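# Put the cardboard box on an empty desk or in the tote

## Task

Find out whether any desk in the room has nothing on it. If one does, set the cardboard box on that desk. If every desk is occupied, put the box inside the tote near the door, with no part of it sticking out past the tote's rim. The foam blocks must stay at their original spots and keep their orientation. The tote must be resting on the floor at the end. The robot must not tip over or finish leaning. The box counts as placed only if it stays put once the robot lets go.

## Robot and tools

Robot: a Hello Robot Stretch 3 with one arm. It has a two-wheeled base, a lift that slides up and down a mast, and a telescoping arm that reaches out to the robot's RIGHT. It ends in a wrist with yaw, pitch and roll joints and a two-finger gripper. The base is 0.33 m long and 0.34 m wide. It cannot drive sideways, so to bring the gripper forward or back you drive the base. A turn on the spot pivots about the midpoint between the wheels, 0.05 m behind the front edge. With the arm retracted and the wrist folded, a turn sweeps a circle of radius 0.28 m. An unfolded, level wrist reaches beyond that circle.

Frames: the base frame has its origin on the floor between the drive wheels, with x forward, y left and z up. hand_pose is reported in this frame, at the point where the closed fingertips meet. The odometry frame is the base frame as it was when the scene began. Heading is positive to the left and runs from -3.142 to 3.142.

Tool execute_actions takes {"actions": [...]}. The actions run in order, and an empty list just returns the current state. Each action is {"robot": ..., "steps": n, "until": ...}. steps runs from 1 to 450 at 30 per second. {"steps": n} on its own simply waits. "robot" holds a single command, a list of up to 8 commands that run one after another, or {"stop": true}, which brakes everything and clears the queue. A queue item can also be {"pause_s": s}, with s up to 15. A command can hold:
- "base": exactly one key. translate_m is an offset in metres, driven straight from wherever the base is when this command starts; forward is positive and the magnitude is at most 1. rotate_rad is an offset in radians turned on the spot; left (counter-clockwise seen from above) is positive and the magnitude is at most 3.2.
- "joints": a single object of named absolute targets, not offsets. Any joint you leave out keeps its current goal. lift_m runs 0 to 1.1 m (arm height). arm_m runs 0 to 0.52 m (extension). wrist_yaw_rad runs -1.345 to 4.42: 0 points along the arm, positive swings toward the front, and 3.0 is folded over the base. wrist_pitch_rad runs -1.57 to 0.451: 0 is level and negative tips the fingertips down. wrist_roll_rad runs -2.911 to 2.911, and at 0 the fingers sit level and side by side. gripper_m runs -0.089 to 0.179, where larger is wider. The real fingertip gap is less than this value, by 0.007 when nearly shut and 0.025 when fully open, and it is zero below 0.007. head_pan_rad runs -3.953 to 1.73: 0 is forward, positive is left, and -1.57 looks along the arm. head_tilt_rad runs -1.53 to 0.419, and negative looks down.
- "contact_limits": {"arm_m": e}, where e is the motor effort in per cent (1 to 100) at which the arm halts. It applies until the next arm_m command.
A new command takes over at once: joints it names retarget, and the rest of any older queue is discarded. If any number is out of range, the whole call is rejected and nothing runs.

"until" ends an action early. {"robot": {"status": "ended"}} waits until nothing is moving and no queue is running. Fields can also be compared, for example "lift_m": [">", 0.3] or "base_status": ["!=", "moving"]. {"any": {"status": "ended"}} fires when the first motion ends. Never wait for a reading with "=", because "done" allows some tolerance.

Result lines: base_status shows the distance travelled against the goal, e.g. (translate_m +0.12 of +0.30). joint_goals and joint_status give each joint's target and its state: moving, done, off_target (at rest but not at the goal, maybe still pushing), contact_stop (pushed against something and went slack), time_out, stopped, not_commanded or torque_fault (servo off for about 10 s, limp, and goals for it are refused). The results also report measured_speeds, refusals, queue (idle/running/done/dropped/stopped) and queue_left. "refused:" and "dropped:" lines explain what was rejected, counting actions and commands from 0. A robot.on_its_own line appears when a goal differs from yours, when a joint is slack or off, when a motor is loaded at rest, or when base_tilt has moved 3 or more degrees from its start value. base_tilt is in degrees, with forward and right positive. lidar_m gives 12 ranges in 30-degree sectors, counter-clockwise from straight ahead, taken 0.17 m above the floor. wrist_depth_mm and head_depth_mm are 7x7 grids of median depths in mm. motor_effort is in per cent, with the peak in brackets. Odometry comes from wheel turns only, so wheel slip counts as travel. Each result ends with images from head_camera, nav_camera and wrist_camera, in that order.

Tool zoom_image takes {"camera": name, "region": [x0, y0, x1, y1]} in pixels of that camera's latest image. The region can be at most 504x504. finished_scene takes {"scene": n} and ends the scene for good. Call it only after every motion has finished.

Speed: the base runs fast (0.30 m/s, 1.9 rad/s) only while the arm is stowed, meaning lift_m < 0.30, arm_m < 0.03 and wrist_yaw_rad > 2.54. Otherwise it is limited to 0.10 m/s and 0.63 rad/s.

Gripping: to grasp, command gripper_m below the object's width. To let go, command at least 0.02 above the value where the fingers first touched. Neither the reading nor "done" proves you are holding anything. Squeezing too hard makes the stall guard ease off, and the object may slip.

Avoid: folding or unfolding the wrist unless lift_m is between 0.32 and 0.95, pitch is -0.4 and roll is near 0, since otherwise the gripper can strike the mast, base or head. Once folded, the lift may go down to 0.25. When yaw is below -0.4, keep pitch at -0.5 or lower. Do not push the arm into something that won't give while the gripper is higher than about 0.45 m, because the robot can tip, and a second push after a contact_stop is riskier still. Do not drive while the gripper holds or pushes something fixed. If the robot snags or leans, reverse the last move in small steps, free the gripper, and lower the lift to about 0.2 if it is still tipped. Avoid drops, slams and hard pushes, keep the foam blocks and the tote undisturbed, and let go of the box so it rests on its own. Objects may occasionally get nudged by outside forces.

Each tool is called after ">>>" as a command line: name --argument value for each argument, lists and objects as JSON in quotes; but a table of rows of numbers goes row by row, as --pt "numbers of a row", without its own name.

## Session

>>> execute_actions --actions '[]'

Scene clock: 0.00 s.
robot.base_odometry: x=+0.000 y=+0.000 heading=+0.000 (m, m, rad; robot's odometry frame)
robot.turned_by_wheels: +0.000 (rad since the last result)
robot.turned_by_imu: +0.000 (rad since the last result)
robot.base_tilt: forward=+1.5 right=+1.1 (deg)
robot.lidar_m: 2.14 1.37 0.81 0.71 0.71 0.83 1.14 0.94 1.08 1.02 1.02 1.20
robot.head_depth_mm: 1820 1947 1916 1884 1849 1821 1793 / 1860 2373 2379 2388 2338 2288 2046 / 1881 2318 2342 2379 2374 2386 2122 / 1890 2261 2255 2246 2300 2325 2092 / 1919 2203 2228 2237 2246 2250 2062 / 1946 2153 2157 2197 2197 2195 2064 / 1971 2142 2148 2108 2161 2171 2050
robot.base_status: not_commanded
robot.joint_positions: lift_m=+0.460 arm_m=+0.001 wrist_yaw_rad=+3.116 wrist_pitch_rad=-0.507 wrist_roll_rad=-0.005 gripper_m=+0.037 head_pan_rad=-0.015 head_tilt_rad=-0.017
robot.joint_goals: lift_m=+0.460 arm_m=+0.001 wrist_yaw_rad=+3.116 wrist_pitch_rad=-0.507 wrist_roll_rad=-0.005 gripper_m=+0.037 head_pan_rad=-0.015 head_tilt_rad=-0.017
robot.joint_status: lift_m=not_commanded arm_m=not_commanded wrist_yaw_rad=not_commanded wrist_pitch_rad=not_commanded wrist_roll_rad=not_commanded gripper_m=not_commanded head_pan_rad=not_commanded head_tilt_rad=not_commanded
robot.measured_speeds: translate_m=+0.000 rotate_rad=+0.000 lift_m=+0.000 arm_m=+0.000 wrist_yaw_rad=+0.000 wrist_pitch_rad=+0.000 wrist_roll_rad=+0.000 head_pan_rad=+0.000 head_tilt_rad=+0.000
robot: refusals=0 queue=idle queue_left=0
robot.motor_effort: left_wheel=+0 right_wheel=+0 lift_m=+21 arm_m=-1 wrist_yaw_rad=+1 wrist_pitch_rad=+4 wrist_roll_rad=+0 gripper_m=+0 head_pan_rad=+0 head_tilt_rad=+2 (%)
robot.hand_pose: x=-0.0159 y=+0.0663 z=+0.4533 quat_wxyz=(+0.186, +0.685, +0.169, +0.684) (m; robot's base frame)
robot.wrist_depth_mm: 602 632 - 726 773 839 906 / 647 687 - 787 860 945 - / 699 752 - 890 969 - - / 764 831 - 954 999 - - / 801 796 793 808 829 838 847 / 681 685 - 685 716 699 723 / 586 590 592 613 595 616 624
pictures: head_camera (sideways: a quarter turn clockwise sets it upright), nav_camera (sideways: a quarter turn counterclockwise sets it upright), wrist_camera
Images, in order (width x height): head_camera 896x504, nav_camera 672x504, wrist_camera 644x364.

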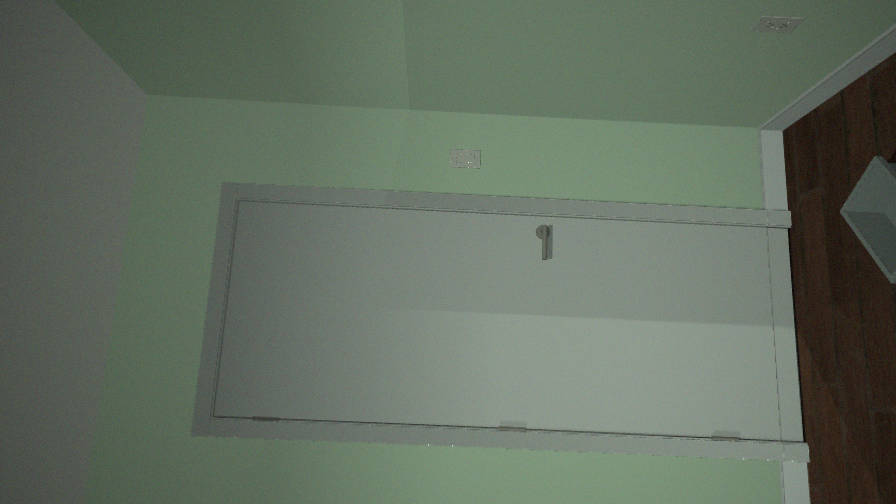

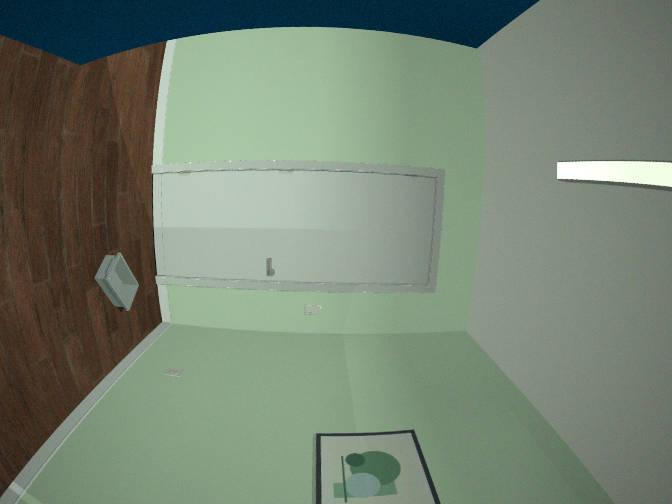

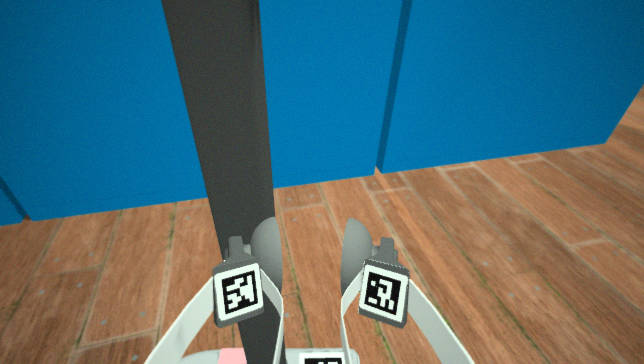

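>>> execute_actions --actions '[{"robot":{"joints":{"head_pan_rad":1.5,"head_tilt_rad":-0.5}},"steps":200,"until":{"robot":{"status":"ended"}}}]'

>>> execute_actions --actions '[{"robot":{"joints":{"head_pan_rad":-1.5,"head_tilt_rad":-0.6}},"steps":200,"until":{"robot":{"status":"ended"}}}]'

>>> execute_actions --actions '[{"robot":{"joints":{"head_pan_rad":-3.1,"head_tilt_rad":-0.6}},"steps":200,"until":{"robot":{"status":"ended"}}}]'

Scene clock: 7.10 s.
robot.base_odometry: x=+0.000 y=+0.000 heading=+0.000 (m, m, rad; robot's odometry frame)
robot.turned_by_wheels: +0.000 (rad since the last result)
robot.turned_by_imu: +0.000 (rad since the last result)
robot.base_tilt: forward=+1.6 right=+1.0 (deg)
robot.lidar_m: 2.14 1.36 0.81 0.71 0.71 0.83 1.14 0.94 1.07 1.02 1.02 1.20
robot.head_depth_mm: 640 704 786 886 1020 1194 1303 / 626 693 767 858 973 1137 1265 / 606 664 738 827 940 1095 1238 / 590 645 714 794 902 1040 1199 / 575 628 692 768 864 990 1154 / 563 612 672 746 833 951 1106 / 550 598 653 721 809 909 1054
robot.base_status: not_commanded
robot.joint_positions: lift_m=+0.460 arm_m=+0.001 wrist_yaw_rad=+3.116 wrist_pitch_rad=-0.507 wrist_roll_rad=-0.005 gripper_m=+0.037 head_pan_rad=+1.493 head_tilt_rad=-0.494
robot.joint_goals: lift_m=+0.460 arm_m=+0.001 wrist_yaw_rad=+3.116 wrist_pitch_rad=-0.507 wrist_roll_rad=-0.005 gripper_m=+0.037 head_pan_rad=+1.500 head_tilt_rad=-0.500
robot.joint_status: lift_m=not_commanded arm_m=not_commanded wrist_yaw_rad=not_commanded wrist_pitch_rad=not_commanded wrist_roll_rad=not_commanded gripper_m=not_commanded head_pan_rad=done head_tilt_rad=done
robot.measured_speeds: translate_m=+0.000 rotate_rad=+0.000 lift_m=+0.000 arm_m=+0.000 wrist_yaw_rad=+0.000 wrist_pitch_rad=+0.000 wrist_roll_rad=+0.000 head_pan_rad=+0.000 head_tilt_rad=+0.000
robot: refusals=0 queue=done queue_left=0
robot.motor_effort: left_wheel=+0(0) right_wheel=+0(0) lift_m=+21(21) arm_m=+0(1) wrist_yaw_rad=+1(0) wrist_pitch_rad=+4(5) wrist_roll_rad=+0(0) gripper_m=+0(0) head_pan_rad=+2(35) head_tilt_rad=-4(41) (%)
robot.hand_pose: x=-0.0159 y=+0.0663 z=+0.4533 quat_wxyz=(+0.186, +0.685, +0.169, +0.684) (m; robot's base frame)
robot.wrist_depth_mm: 596 629 - 730 786 835 920 / 645 684 - 812 858 922 - / 711 748 - 888 981 - - / 765 825 - 967 996 - - / 789 797 805 810 831 836 846 / 680 674 - 695 716 707 720 / 586 591 595 625 595 611 622
pictures: head_camera (sideways: a quarter turn clockwise sets it upright), nav_camera (sideways: a quarter turn counterclockwise sets it upright), wrist_camera
camera_calibration (this result's frames):
head_camera: T_world_to_cam=[[0.00693147, -0.47059, -0.882325, 1.17172], [-0.99919, 0.031722, -0.0247686, 0.0392479], [0.039645, 0.881782, -0.469989, 0.571755], [0, 0, 0, 1]] pos_world=[0.00842711, 0.0459909, 1.30353]
nav_camera: T_world_to_cam=[[-0.00675335, 0.450272, 0.892866, -1.11951], [0.999625, -0.0206462, 0.0179727, 0.0210234], [0.0265269, 0.892653, -0.449964, 0.541282], [0, 0, 0, 1]] pos_world=[-0.0429345, 0.0213414, 1.24275]
wrist_camera: T_world_to_cam=[[0.998941, -0.0159711, 0.0431381, -0.00772645], [0.0244286, -0.610433, -0.791691, 0.43528], [0.0389771, 0.791907, -0.609396, 0.386503], [0, 0, 0, 1]] pos_world=[-0.0179798, -0.0404884, 0.580474]
Images, in order (width x height): head_camera 896x504, nav_camera 672x504, wrist_camera 644x364.

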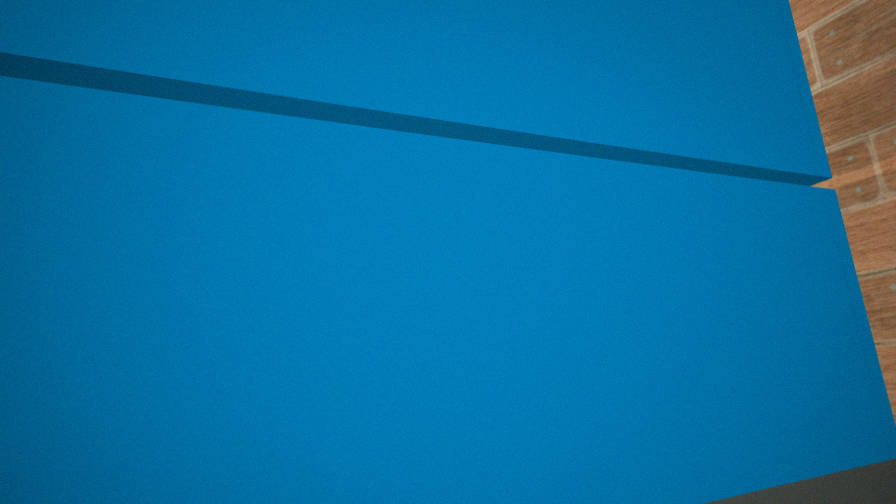

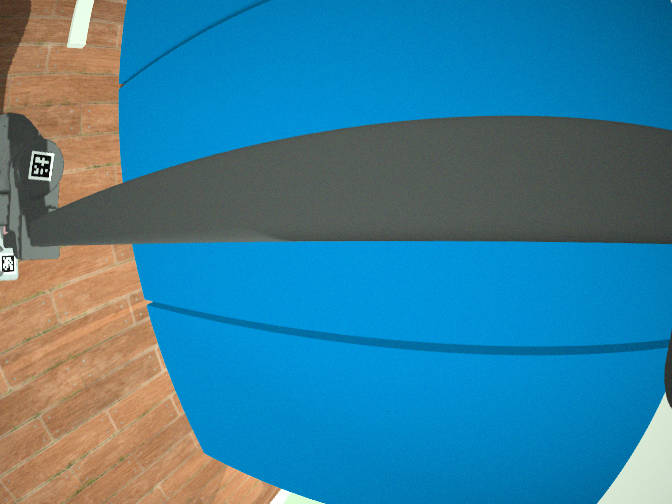

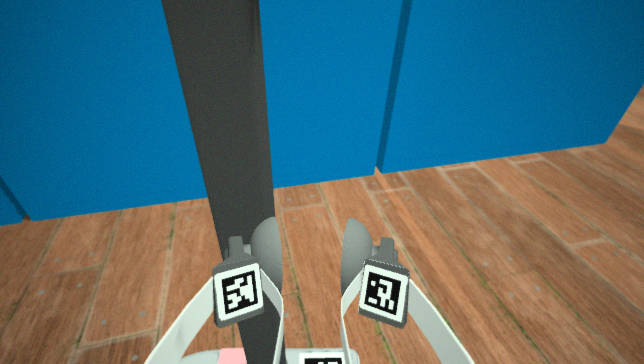

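Scene clock: 9.10 s.
robot.base_odometry: x=+0.000 y=+0.000 heading=+0.000 (m, m, rad; robot's odometry frame)
robot.turned_by_wheels: +0.000 (rad since the last result)
robot.turned_by_imu: +0.000 (rad since the last result)
robot.base_tilt: forward=+1.5 right=+1.1 (deg)
robot.lidar_m: 2.14 1.36 0.81 0.71 0.71 0.84 1.14 0.94 1.07 1.02 1.02 1.20
robot.head_depth_mm: 862 963 1092 1251 1468 1454 1221 / 858 951 1079 1234 1435 1452 1225 / 847 944 1059 1210 1430 1457 1210 / 840 934 1056 1203 1405 1441 1215 / 833 928 1039 1188 1386 1439 1218 / 826 914 1031 1172 1357 1435 1212 / 822 909 1017 1154 1349 1436 1207
robot.base_status: not_commanded
robot.joint_positions: lift_m=+0.460 arm_m=+0.001 wrist_yaw_rad=+3.116 wrist_pitch_rad=-0.507 wrist_roll_rad=-0.005 gripper_m=+0.037 head_pan_rad=-1.493 head_tilt_rad=-0.593
robot.joint_goals: lift_m=+0.460 arm_m=+0.001 wrist_yaw_rad=+3.116 wrist_pitch_rad=-0.507 wrist_roll_rad=-0.005 gripper_m=+0.037 head_pan_rad=-1.500 head_tilt_rad=-0.600
robot.joint_status: lift_m=not_commanded arm_m=not_commanded wrist_yaw_rad=not_commanded wrist_pitch_rad=not_commanded wrist_roll_rad=not_commanded gripper_m=not_commanded head_pan_rad=done head_tilt_rad=done
robot.measured_speeds: translate_m=+0.000 rotate_rad=+0.000 lift_m=+0.000 arm_m=+0.000 wrist_yaw_rad=+0.000 wrist_pitch_rad=+0.000 wrist_roll_rad=+0.000 head_pan_rad=+0.000 head_tilt_rad=+0.000
robot: refusals=0 queue=done queue_left=0
robot.motor_effort: left_wheel=+0(0) right_wheel=+0(0) lift_m=+21(21) arm_m=-1(0) wrist_yaw_rad=+0(0) wrist_pitch_rad=+5(5) wrist_roll_rad=+0(1) gripper_m=+0(0) head_pan_rad=-4(35) head_tilt_rad=-5(20) (%)
robot.hand_pose: x=-0.0159 y=+0.0663 z=+0.4533 quat_wxyz=(+0.186, +0.685, +0.169, +0.684) (m; robot's base frame)
robot.wrist_depth_mm: 595 638 - 729 766 838 900 / 645 696 - 781 843 969 - / 697 758 - 870 961 - - / 755 814 - 978 - - - / 782 785 800 821 831 843 868 / 667 682 - 702 706 701 722 / 587 593 599 619 592 611 626
pictures: head_camera (sideways: a quarter turn clockwise sets it upright), nav_camera (sideways: a quarter turn counterclockwise sets it upright), wrist_camera
camera_calibration (this result's frames):
head_camera: T_world_to_cam=[[-0.0866109, 0.548417, -0.831708, 1.10628], [0.991803, 0.126188, -0.0200763, 0.020991], [0.093941, -0.826629, -0.554851, 0.681839], [0, 0, 0, 1]] pos_world=[0.0109444, -0.0457242, 1.29884]
nav_camera: T_world_to_cam=[[0.0833658, -0.529511, 0.844197, -1.05659], [-0.990568, -0.136473, 0.0122193, 0.0406559], [0.10874, -0.837253, -0.535894, 0.652588], [0, 0, 0, 1]] pos_world=[0.0573931, -0.00754357, 1.24119]
wrist_camera: T_world_to_cam=[[0.998941, -0.015971, 0.0431382, -0.00772651], [0.0244288, -0.610433, -0.791691, 0.43528], [0.0389771, 0.791907, -0.609396, 0.386503], [0, 0, 0, 1]] pos_world=[-0.0179798, -0.0404884, 0.580474]
Images, in order (width x height): head_camera 896x504, nav_camera 672x504, wrist_camera 644x364.

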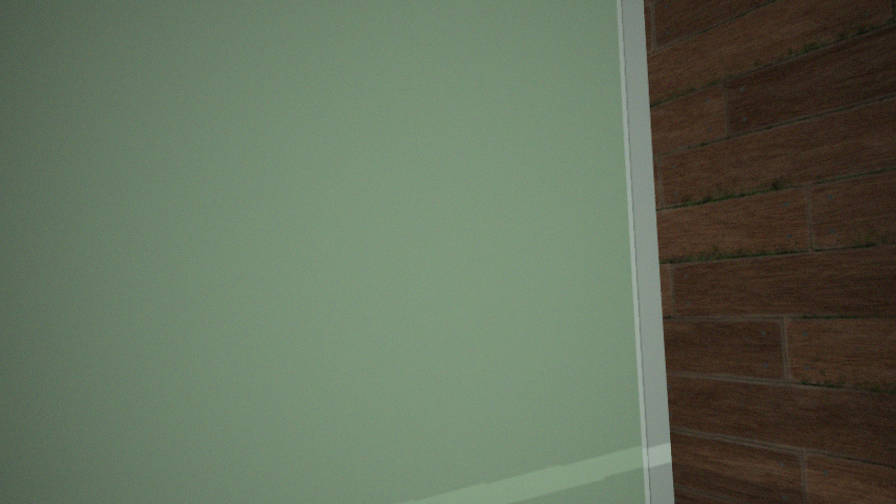

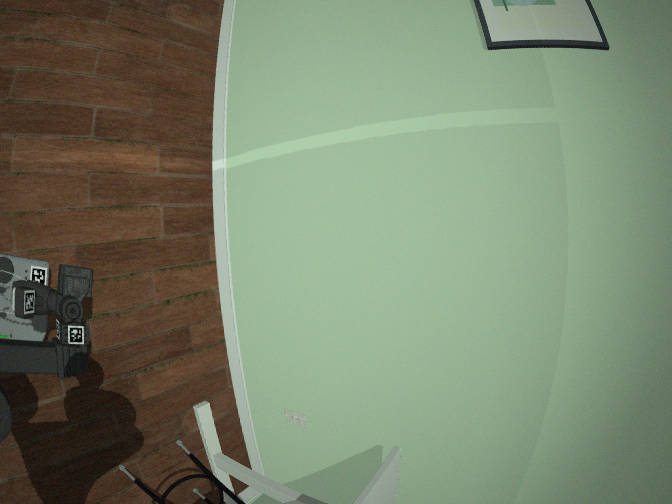

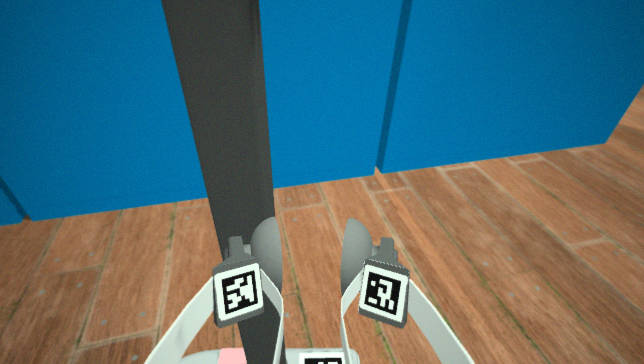

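Scene clock: 10.47 s.
robot.base_odometry: x=+0.000 y=+0.000 heading=+0.000 (m, m, rad; robot's odometry frame)
robot.turned_by_wheels: +0.000 (rad since the last result)
robot.turned_by_imu: +0.000 (rad since the last result)
robot.base_tilt: forward=+1.5 right=+1.0 (deg)
robot.lidar_m: 2.14 1.37 0.81 0.71 0.71 0.83 1.14 0.94 1.08 1.02 1.02 1.20
robot.head_depth_mm: 1311 1407 901 1553 1585 1458 1228 / 1298 1412 897 1411 1636 1436 1221 / 1285 1393 892 1840 1793 1448 1217 / 1268 1365 889 1825 1787 1435 1218 / 1250 1342 880 1786 1774 1433 1209 / 1238 1337 872 1752 1712 1430 1208 / 1226 1315 869 1626 1648 1430 1202
robot.base_status: not_commanded
robot.joint_positions: lift_m=+0.460 arm_m=+0.001 wrist_yaw_rad=+3.116 wrist_pitch_rad=-0.507 wrist_roll_rad=-0.005 gripper_m=+0.037 head_pan_rad=-3.093 head_tilt_rad=-0.593
robot.joint_goals: lift_m=+0.460 arm_m=+0.001 wrist_yaw_rad=+3.116 wrist_pitch_rad=-0.507 wrist_roll_rad=-0.005 gripper_m=+0.037 head_pan_rad=-3.100 head_tilt_rad=-0.600
robot.joint_status: lift_m=not_commanded arm_m=not_commanded wrist_yaw_rad=not_commanded wrist_pitch_rad=not_commanded wrist_roll_rad=not_commanded gripper_m=not_commanded head_pan_rad=done head_tilt_rad=done
robot.measured_speeds: translate_m=+0.000 rotate_rad=+0.000 lift_m=+0.000 arm_m=+0.000 wrist_yaw_rad=+0.000 wrist_pitch_rad=+0.000 wrist_roll_rad=+0.000 head_pan_rad=+0.000 head_tilt_rad=+0.000
robot: refusals=0 queue=done queue_left=0
robot.motor_effort: left_wheel=+0(0) right_wheel=+0(0) lift_m=+21(22) arm_m=+0(1) wrist_yaw_rad=+1(0) wrist_pitch_rad=+4(4) wrist_roll_rad=+0(0) gripper_m=-1(0) head_pan_rad=-2(35) head_tilt_rad=-5(1) (%)
robot.hand_pose: x=-0.0159 y=+0.0663 z=+0.4533 quat_wxyz=(+0.186, +0.685, +0.169, +0.684) (m; robot's base frame)
robot.wrist_depth_mm: 595 628 - 718 785 829 928 / 643 693 - 792 863 950 - / 697 758 - 880 950 - - / 757 827 - 954 - - - / 788 791 787 826 829 842 865 / 671 682 - 688 716 702 724 / 587 592 592 612 590 613 632
pictures: head_camera (sideways: a quarter turn clockwise sets it upright), nav_camera (sideways: a quarter turn counterclockwise sets it upright), wrist_camera
camera_calibration (this result's frames):
head_camera: T_world_to_cam=[[0.55074, 0.0705536, -0.83169, 1.10237], [0.0971596, -0.995066, -0.0200747, 0.0264464], [-0.829003, -0.0697507, -0.554877, 0.687504], [0, 0, 0, 1]] pos_world=[-0.039746, -0.00350653, 1.29884]
nav_camera: T_world_to_cam=[[-0.531747, -0.0678622, 0.84418, -1.05281], [-0.107477, 0.994133, 0.0122174, 0.0352714], [-0.840056, -0.0842329, -0.535921, 0.65841], [0, 0, 0, 1]] pos_world=[-0.00293687, -0.0510508, 1.24119]
wrist_camera: T_world_to_cam=[[0.998941, -0.0159709, 0.0431381, -0.00772642], [0.0244288, -0.610433, -0.791691, 0.43528], [0.0389769, 0.791907, -0.609396, 0.386503], [0, 0, 0, 1]] pos_world=[-0.0179798, -0.0404884, 0.580474]
Images, in order (width x height): head_camera 896x504, nav_camera 672x504, wrist_camera 644x364.

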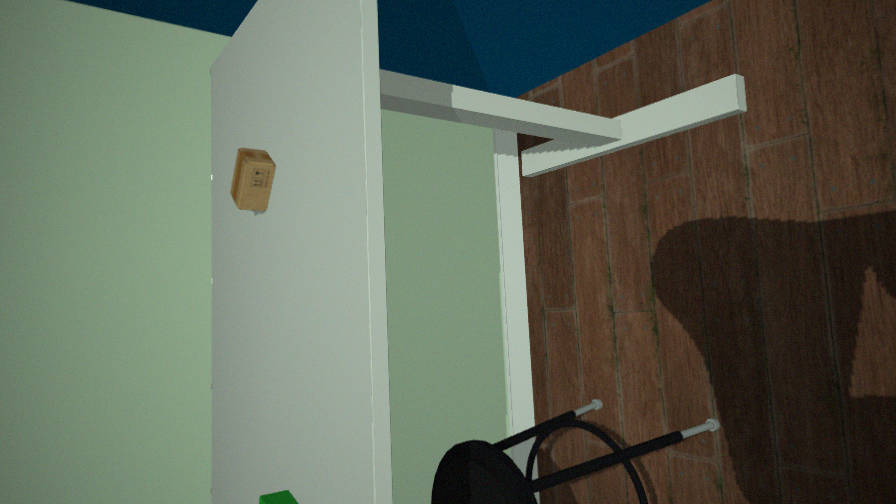

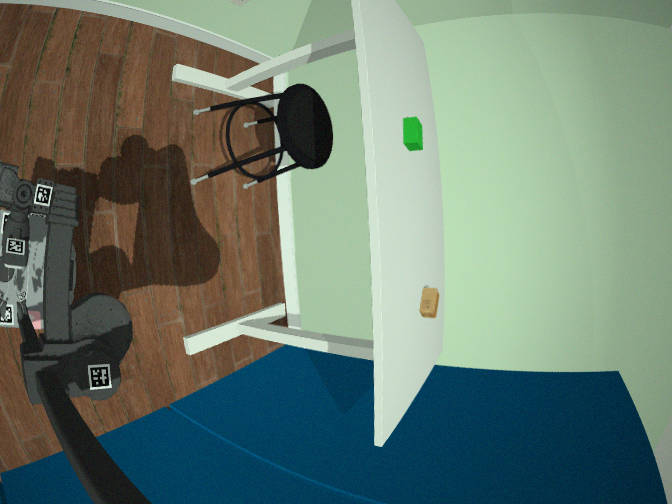

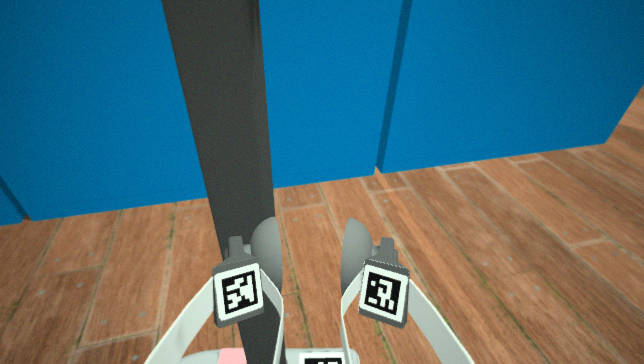

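>>> execute_actions --actions '[{"robot":[{"base":{"rotate_rad":-0.466},"joints":{"wrist_yaw_rad":1.2,"wrist_pitch_rad":-0.4,"lift_m":0.7}},{"base":{"translate_m":-0.476},"joints":{"lift_m":1.0,"wrist_pitch_rad":0,"wrist_yaw_rad":0,"gripper_m":0.17}},{"base":{"rotate_rad":-0.84},"joints":{"head_pan_rad":-1.57,"head_tilt_rad":-0.6}}],"steps":450,"until":{"robot":{"status":"ended"}}}]'

Scene clock: 45.00 s.
robot.base_odometry: x=-0.425 y=+0.214 heading=-1.306 (m, m, rad; robot's odometry frame)
robot.turned_by_wheels: -1.306 (rad since the last result)
robot.turned_by_imu: -1.334 (rad since the last result)
robot.base_tilt: forward=+1.6 right=+1.0 (deg)
robot.lidar_m: 1.32 1.39 1.93 1.45 0.55 0.41 0.40 0.42 0.58 0.70 0.79 0.78
robot.head_depth_mm: 920 1014 909 626 - - - / 931 1032 903 - - - - / 933 1038 922 - - - - / 942 1047 887 617 473 1445 1223 / 949 1057 914 589 488 1442 1213 / 957 1062 877 610 485 1440 1208 / 972 1080 873 609 501 1436 1211
robot.base_status: done (rotate_rad -0.8399 of -0.8400)
robot.joint_positions: lift_m=+0.999 arm_m=+0.001 wrist_yaw_rad=+0.003 wrist_pitch_rad=-0.023 wrist_roll_rad=-0.005 gripper_m=+0.170 head_pan_rad=-1.577 head_tilt_rad=-0.593
robot.joint_goals: lift_m=+1.000 arm_m=+0.001 wrist_yaw_rad=+0.000 wrist_pitch_rad=+0.000 wrist_roll_rad=-0.005 gripper_m=+0.170 head_pan_rad=-1.570 head_tilt_rad=-0.600
robot.joint_status: lift_m=done arm_m=not_commanded wrist_yaw_rad=done wrist_pitch_rad=done wrist_roll_rad=not_commanded gripper_m=done head_pan_rad=done head_tilt_rad=done
robot.measured_speeds: translate_m=+0.000 rotate_rad=+0.000 lift_m=+0.000 arm_m=+0.000 wrist_yaw_rad=+0.000 wrist_pitch_rad=+0.000 wrist_roll_rad=+0.000 head_pan_rad=+0.000 head_tilt_rad=+0.000
robot: refusals=0 queue=done queue_left=0
robot.motor_effort: left_wheel=+2(7) right_wheel=-2(4) lift_m=+30(34) arm_m=+0(1) wrist_yaw_rad=-2(2) wrist_pitch_rad=+7(9) wrist_roll_rad=+0(0) gripper_m=+0(92) head_pan_rad=+3(35) head_tilt_rad=-4(2) (%)
robot.hand_pose: x=-0.0208 y=-0.4015 z=+1.1082 quat_wxyz=(+0.709, +0.009, -0.705, -0.007) (m; robot's base frame)
robot.wrist_depth_mm: 844 858 861 861 851 721 472 / 889 877 880 870 875 704 467 / 890 919 904 894 895 706 468 / 947 928 921 934 917 695 465 / 694 703 709 721 731 652 462 / 497 469 474 467 486 - 465 / 328 357 360 362 364 349 417
pictures: head_camera (sideways: a quarter turn clockwise sets it upright), nav_camera (sideways: a quarter turn counterclockwise sets it upright), wrist_camera
camera_calibration (this result's frames):
head_camera: T_world_to_cam=[[-0.0401147, 0.553987, -0.831559, 1.1058], [0.998907, 0.0422161, -0.0200632, 0.0209307], [0.0239904, -0.831454, -0.555075, 0.682557], [0, 0, 0, 1]] pos_world=[0.00707638, -0.0459689, 1.29883]
nav_camera: T_world_to_cam=[[0.0384733, -0.534878, 0.844053, -1.05612], [-0.998543, -0.0525669, 0.0122035, 0.0407251], [0.0378419, -0.843292, -0.536121, 0.653316], [0, 0, 0, 1]] pos_world=[0.0565757, -0.0118203, 1.24118]
wrist_camera: T_world_to_cam=[[-0.999054, 0.00890235, 0.0425703, -0.0694397], [-0.0404299, 0.170635, -0.984505, 1.19421], [-0.0160284, -0.985294, -0.170113, -0.0453344], [0, 0, 0, 1]] pos_world=[-0.021819, -0.247823, 1.17095]
Images, in order (width x height): head_camera 896x504, nav_camera 672x504, wrist_camera 644x364.

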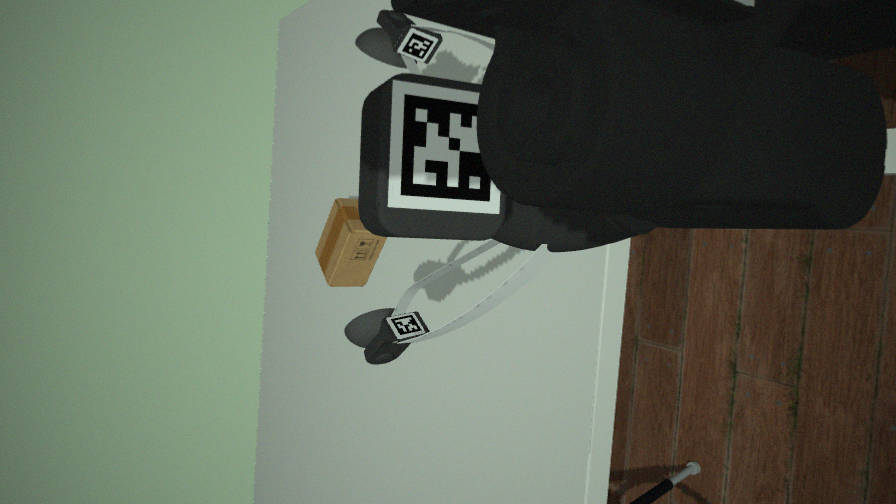

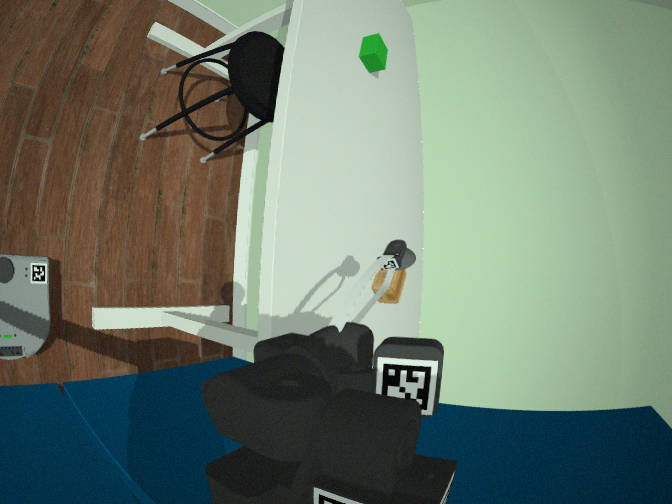

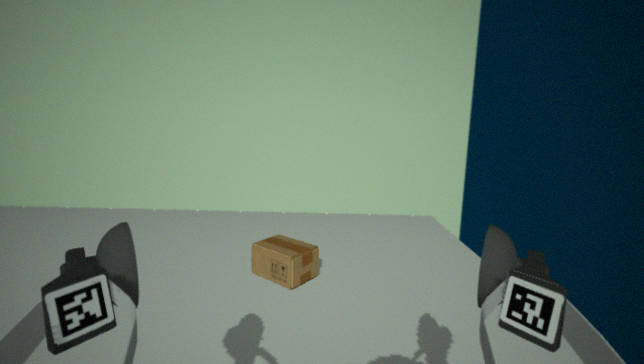

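>>> execute_actions --actions '[{"robot":[{"base":{"translate_m":0.156},"joints":{"lift_m":1.09,"wrist_pitch_rad":-0.5,"gripper_m":0.179}},{"joints":{"wrist_yaw_rad":-0.55,"arm_m":0.39,"head_pan_rad":-1.75}}],"steps":450,"until":{"robot":{"status":"ended"}}}]'

Scene clock: 78.23 s.
robot.base_odometry: x=-0.384 y=+0.063 heading=-1.306 (m, m, rad; robot's odometry frame)
robot.turned_by_wheels: +0.000 (rad since the last result)
robot.turned_by_imu: +0.001 (rad since the last result)
robot.base_tilt: forward=+1.6 right=+1.1 (deg)
robot.lidar_m: 1.17 1.23 1.71 2.59 0.77 0.57 0.56 0.58 0.75 1.14 0.68 0.91
robot.head_depth_mm: - 1088 905 624 495 1344 1224 / - 1074 873 624 493 1242 1196 / 982 1060 894 621 491 1453 1221 / - - 833 619 488 1438 1216 / 932 1065 882 614 487 1446 1219 / 928 1028 874 612 486 1437 1213 / 925 1022 870 608 469 1444 1208
robot.base_status: done (translate_m +0.1560 of +0.1560)
robot.joint_positions: lift_m=+1.089 arm_m=+0.390 wrist_yaw_rad=-0.547 wrist_pitch_rad=-0.515 wrist_roll_rad=-0.005 gripper_m=+0.179 head_pan_rad=-1.743 head_tilt_rad=-0.593
robot.joint_goals: lift_m=+1.090 arm_m=+0.390 wrist_yaw_rad=-0.550 wrist_pitch_rad=-0.500 wrist_roll_rad=-0.005 gripper_m=+0.179 head_pan_rad=-1.750 head_tilt_rad=-0.600
robot.joint_status: lift_m=done arm_m=done wrist_yaw_rad=done wrist_pitch_rad=done wrist_roll_rad=not_commanded gripper_m=done head_pan_rad=done head_tilt_rad=done
robot.measured_speeds: translate_m=+0.000 rotate_rad=+0.000 lift_m=+0.000 arm_m=+0.000 wrist_yaw_rad=+0.000 wrist_pitch_rad=+0.000 wrist_roll_rad=+0.000 head_pan_rad=+0.000 head_tilt_rad=+0.000
robot: refusals=0 queue=done queue_left=0
robot.motor_effort: left_wheel=+2(7) right_wheel=-2(2) lift_m=+30(29) arm_m=+4(5) wrist_yaw_rad=-1(5) wrist_pitch_rad=+5(8) wrist_roll_rad=+0(0) gripper_m=+0(51) head_pan_rad=-2(16) head_tilt_rad=-5(4) (%)
robot.hand_pose: x=-0.1314 y=-0.7148 z=+1.0810 quat_wxyz=(+0.612, -0.010, -0.705, -0.359) (m; robot's base frame)
robot.wrist_depth_mm: 385 433 485 563 612 480 390 / 413 461 530 617 659 508 402 / 443 489 536 561 610 527 418 / 418 427 433 442 442 498 438 / 349 356 359 361 368 377 420 / 308 305 304 308 313 315 322 / - 265 254 219 272 268 282
pictures: head_camera (sideways: a quarter turn clockwise sets it upright), nav_camera (sideways: a quarter turn counterclockwise sets it upright), wrist_camera
camera_calibration (this result's frames):
head_camera: T_world_to_cam=[[0.0520106, 0.552998, -0.831557, 1.10524], [0.992144, -0.123482, -0.0200631, 0.0209718], [-0.113778, -0.823981, -0.555076, 0.6834], [0, 0, 0, 1]] pos_world=[-0.000535642, -0.0454979, 1.29883]
nav_camera: T_world_to_cam=[[-0.0504708, -0.533881, 0.844052, -1.05558], [-0.993496, 0.113214, 0.0122034, 0.0406945], [-0.102073, -0.837946, -0.536123, 0.654171], [0, 0, 0, 1]] pos_world=[0.0539275, -0.0200011, 1.24118]
wrist_camera: T_world_to_cam=[[-0.858004, 0.511833, 0.0430712, 0.201446], [0.286275, 0.546142, -0.787258, 1.31462], [-0.426468, -0.663141, -0.615118, 0.296992], [0, 0, 0, 1]] pos_world=[-0.0768434, -0.624126, 1.20895]
Images, in order (width x height): head_camera 896x504, nav_camera 672x504, wrist_camera 644x364.

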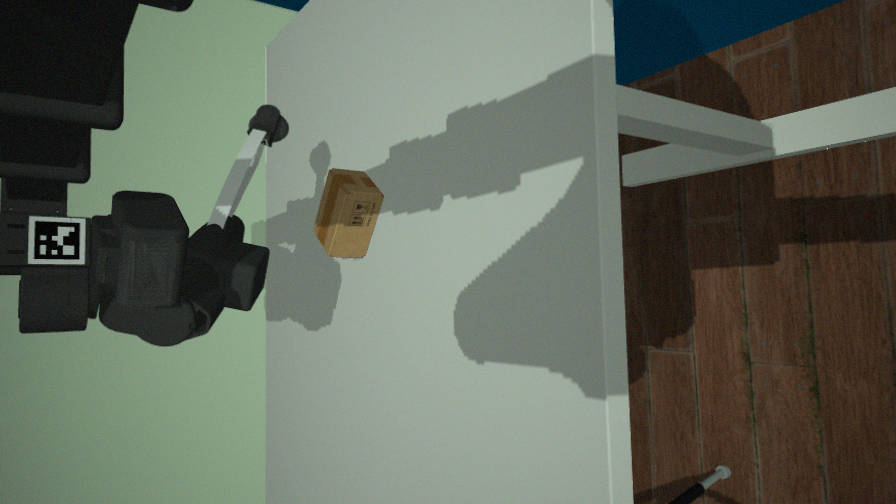

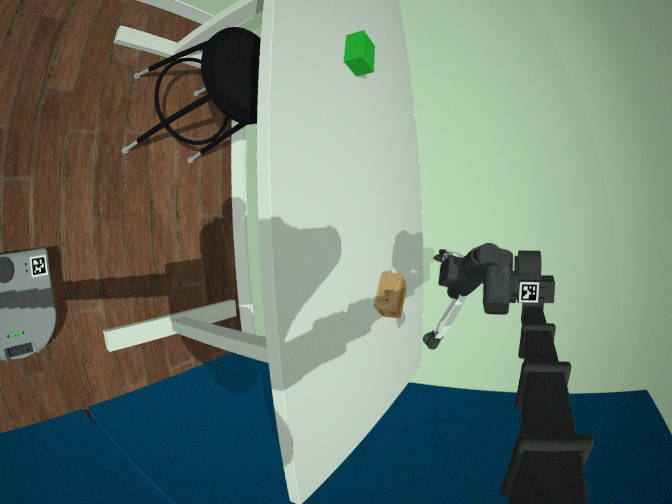

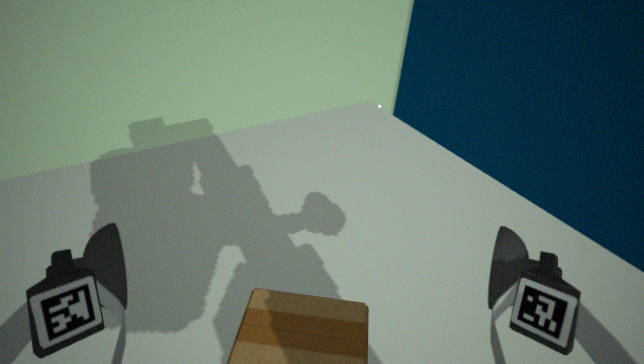

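>>> execute_actions --actions '[{"robot":{"base":{"translate_m":0.018},"joints":{"lift_m":1.02,"wrist_yaw_rad":-0.66,"arm_m":0.415}},"steps":450,"until":{"robot":{"status":"ended"}}}]'

Scene clock: 85.97 s.
robot.base_odometry: x=-0.380 y=+0.046 heading=-1.306 (m, m, rad; robot's odometry frame)
robot.turned_by_wheels: +0.000 (rad since the last result)
robot.turned_by_imu: +0.000 (rad since the last result)
robot.base_tilt: forward=+1.5 right=+1.1 (deg)
robot.lidar_m: 1.15 1.21 1.67 2.59 0.80 0.59 0.58 0.60 0.76 1.14 0.67 0.89
robot.head_depth_mm: 970 1046 - 588 495 1374 1229 / 962 - 795 623 493 1248 1197 / 952 1099 763 621 491 1457 1213 / 935 - 759 617 490 1448 1215 / 936 1038 832 614 488 1434 1205 / 929 1031 874 612 486 1436 1218 / 929 1023 867 608 469 1424 1203
robot.base_status: done (translate_m +0.0180 of +0.0180)
robot.joint_positions: lift_m=+1.021 arm_m=+0.415 wrist_yaw_rad=-0.656 wrist_pitch_rad=-0.515 wrist_roll_rad=-0.005 gripper_m=+0.179 head_pan_rad=-1.743 head_tilt_rad=-0.593
robot.joint_goals: lift_m=+1.020 arm_m=+0.415 wrist_yaw_rad=-0.660 wrist_pitch_rad=-0.500 wrist_roll_rad=-0.005 gripper_m=+0.179 head_pan_rad=-1.750 head_tilt_rad=-0.600
robot.joint_status: lift_m=done arm_m=done wrist_yaw_rad=done wrist_pitch_rad=done wrist_roll_rad=not_commanded gripper_m=done head_pan_rad=done head_tilt_rad=done
robot.measured_speeds: translate_m=+0.000 rotate_rad=+0.000 lift_m=+0.000 arm_m=+0.000 wrist_yaw_rad=+0.000 wrist_pitch_rad=+0.000 wrist_roll_rad=+0.000 head_pan_rad=+0.000 head_tilt_rad=+0.000
robot: refusals=0 queue=done queue_left=0
robot.motor_effort: left_wheel=+2(6) right_wheel=-2(2) lift_m=+9(29) arm_m=+4(3) wrist_yaw_rad=-2(2) wrist_pitch_rad=+4(5) wrist_roll_rad=+0(0) gripper_m=+0(1) head_pan_rad=-4(3) head_tilt_rad=-4(5) (%)
robot.hand_pose: x=-0.1504 y=-0.7268 z=+1.0122 quat_wxyz=(+0.591, -0.049, -0.704, -0.391) (m; robot's base frame)
robot.wrist_depth_mm: 369 415 486 585 581 463 384 / 394 453 514 560 587 482 400 / 390 397 401 414 416 472 420 / 311 315 318 324 330 336 355 / 261 262 263 268 271 279 280 / - 225 180 170 225 233 237 / - 195 155 152 191 199 209
pictures: head_camera (sideways: a quarter turn clockwise sets it upright), nav_camera (sideways: a quarter turn counterclockwise sets it upright), wrist_camera
camera_calibration (this result's frames):
head_camera: T_world_to_cam=[[0.0520106, 0.552998, -0.831557, 1.10524], [0.992144, -0.123482, -0.0200631, 0.0209718], [-0.113778, -0.823981, -0.555076, 0.6834], [0, 0, 0, 1]] pos_world=[-0.000535642, -0.0454979, 1.29883]
nav_camera: T_world_to_cam=[[-0.0504707, -0.533881, 0.844052, -1.05558], [-0.993496, 0.113214, 0.0122034, 0.0406945], [-0.102074, -0.837946, -0.536123, 0.654171], [0, 0, 0, 1]] pos_world=[0.0539275, -0.0200011, 1.24118]
wrist_camera: T_world_to_cam=[[-0.797261, 0.602096, 0.0430702, 0.269016], [0.344012, 0.511832, -0.7872, 1.25605], [-0.496014, -0.612787, -0.615192, 0.26485], [0, 0, 0, 1]] pos_world=[-0.0862511, -0.642565, 1.14011]
Images, in order (width x height): head_camera 896x504, nav_camera 672x504, wrist_camera 644x364.

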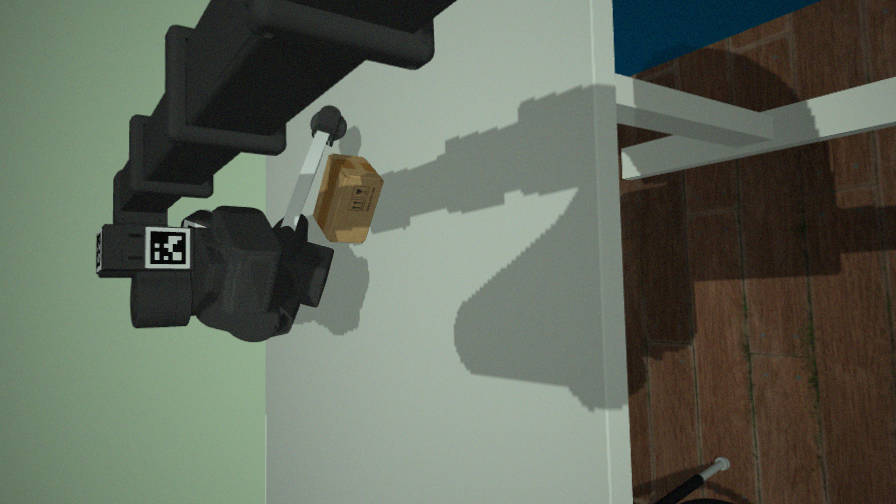

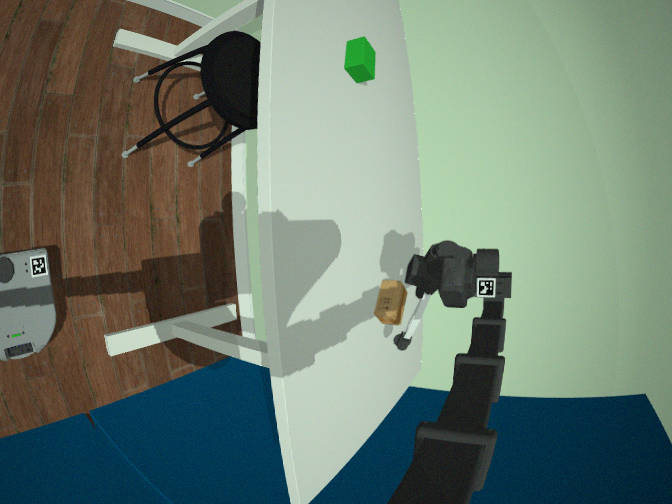

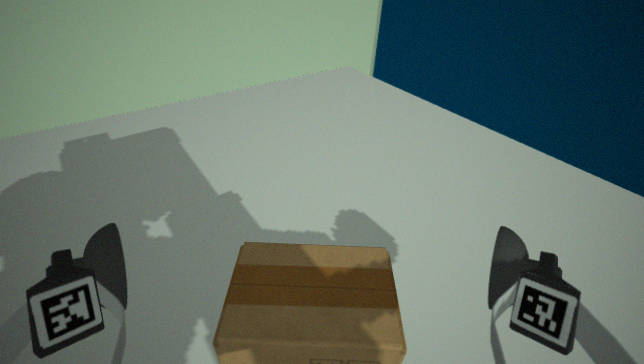

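>>> execute_actions --actions '[{"robot":[{"joints":{"lift_m":0.975}},{"joints":{"gripper_m":0.04}}],"steps":450,"until":{"robot":{"status":"ended"}}},{"robot":{"joints":{"lift_m":1.05}},"steps":450,"until":{"robot":{"status":"ended"}}}]'

Scene clock: 95.33 s.
robot.base_odometry: x=-0.380 y=+0.046 heading=-1.306 (m, m, rad; robot's odometry frame)
robot.turned_by_wheels: +0.000 (rad since the last result)
robot.turned_by_imu: +0.000 (rad since the last result)
robot.base_tilt: forward=+1.6 right=+1.0 (deg)
robot.lidar_m: 1.15 1.20 1.68 2.59 0.80 0.59 0.57 0.60 0.76 1.14 0.67 0.89
robot.head_depth_mm: 959 - 805 624 495 1382 1229 / 951 - 900 622 493 1245 1193 / 936 1075 791 620 491 1447 1218 / 919 - 787 617 488 1451 1218 / 929 1023 877 614 488 1435 1212 / 933 1033 880 613 485 1439 1214 / 924 1019 868 608 469 1435 1211
robot.base_status: done (translate_m +0.0180 of +0.0180)
robot.joint_positions: lift_m=+1.049 arm_m=+0.415 wrist_yaw_rad=-0.658 wrist_pitch_rad=-0.522 wrist_roll_rad=-0.005 gripper_m=+0.048 head_pan_rad=-1.743 head_tilt_rad=-0.593
robot.joint_goals: lift_m=+1.050 arm_m=+0.415 wrist_yaw_rad=-0.660 wrist_pitch_rad=-0.500 wrist_roll_rad=-0.005 gripper_m=+0.047 head_pan_rad=-1.750 head_tilt_rad=-0.600
robot.joint_status: lift_m=done arm_m=done wrist_yaw_rad=done wrist_pitch_rad=done wrist_roll_rad=not_commanded gripper_m=done head_pan_rad=done head_tilt_rad=done
robot.measured_speeds: translate_m=+0.000 rotate_rad=+0.000 lift_m=+0.000 arm_m=+0.000 wrist_yaw_rad=+0.000 wrist_pitch_rad=+0.000 wrist_roll_rad=+0.000 head_pan_rad=+0.000 head_tilt_rad=+0.000
robot: refusals=0 queue=done queue_left=0
robot.on_its_own: gripper_m is held at +0.047, not at your +0.040, by its stall guard, which is still easing
robot.motor_effort: left_wheel=+2(2) right_wheel=-3(2) lift_m=+30(28) arm_m=+4(4) wrist_yaw_rad=-1(2) wrist_pitch_rad=+7(8) wrist_roll_rad=+0(0) gripper_m=-26(100) head_pan_rad=-3(4) head_tilt_rad=-4(5) (%)
robot.hand_pose: x=-0.1500 y=-0.7257 z=+1.0394 quat_wxyz=(+0.589, -0.047, -0.704, -0.394) (m; robot's base frame)
robot.wrist_depth_mm: 369 416 487 588 580 458 383 / 392 447 527 590 614 485 401 / 415 447 450 462 470 498 417 / 348 355 361 367 371 379 424 / 292 298 138 140 150 314 314 / 253 261 128 126 126 267 268 / 223 218 213 145 217 230 233
pictures: head_camera (sideways: a quarter turn clockwise sets it upright), nav_camera (sideways: a quarter turn counterclockwise sets it upright), wrist_camera
camera_calibration (this result's frames):
head_camera: T_world_to_cam=[[0.0520105, 0.552998, -0.831557, 1.10524], [0.992144, -0.123482, -0.0200631, 0.0209718], [-0.113777, -0.823981, -0.555076, 0.6834], [0, 0, 0, 1]] pos_world=[-0.000535631, -0.0454979, 1.29883]
nav_camera: T_world_to_cam=[[-0.0504706, -0.533881, 0.844052, -1.05558], [-0.993496, 0.113214, 0.0122034, 0.0406945], [-0.102073, -0.837946, -0.536123, 0.654171], [0, 0, 0, 1]] pos_world=[0.0539275, -0.0200011, 1.24118]
wrist_camera: T_world_to_cam=[[-0.79642, 0.603213, 0.0429974, 0.26851], [0.348479, 0.515878, -0.782581, 1.27561], [-0.494245, -0.608279, -0.621062, 0.292102], [0, 0, 0, 1]] pos_world=[-0.0863043, -0.642346, 1.16813]
Images, in order (width x height): head_camera 896x504, nav_camera 672x504, wrist_camera 644x364.

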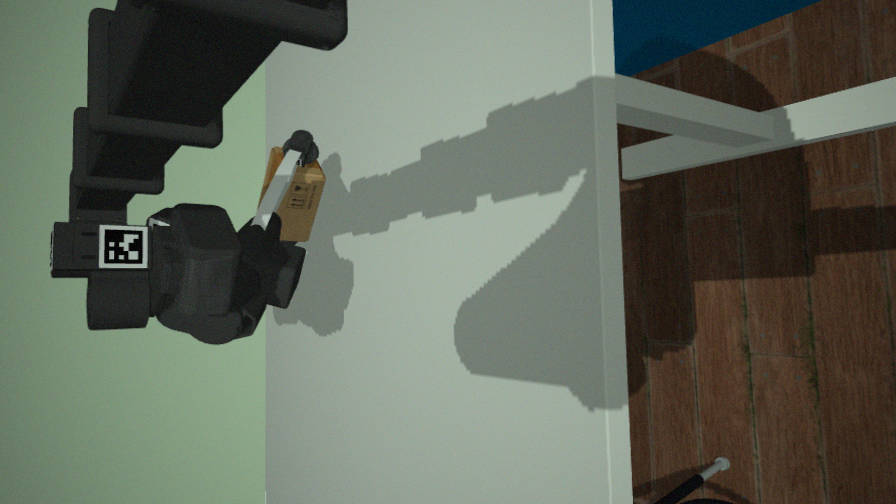

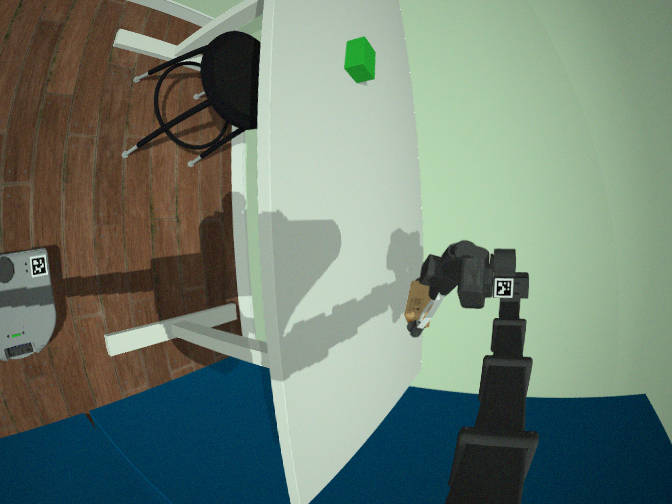

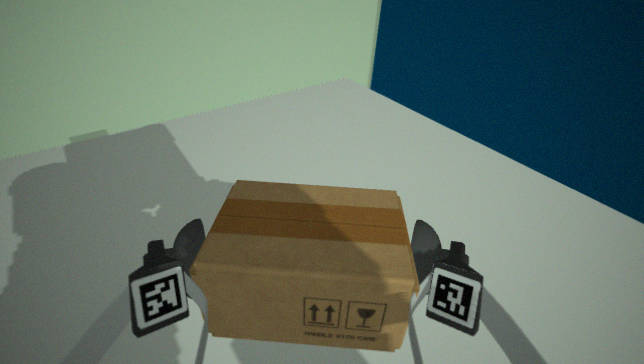

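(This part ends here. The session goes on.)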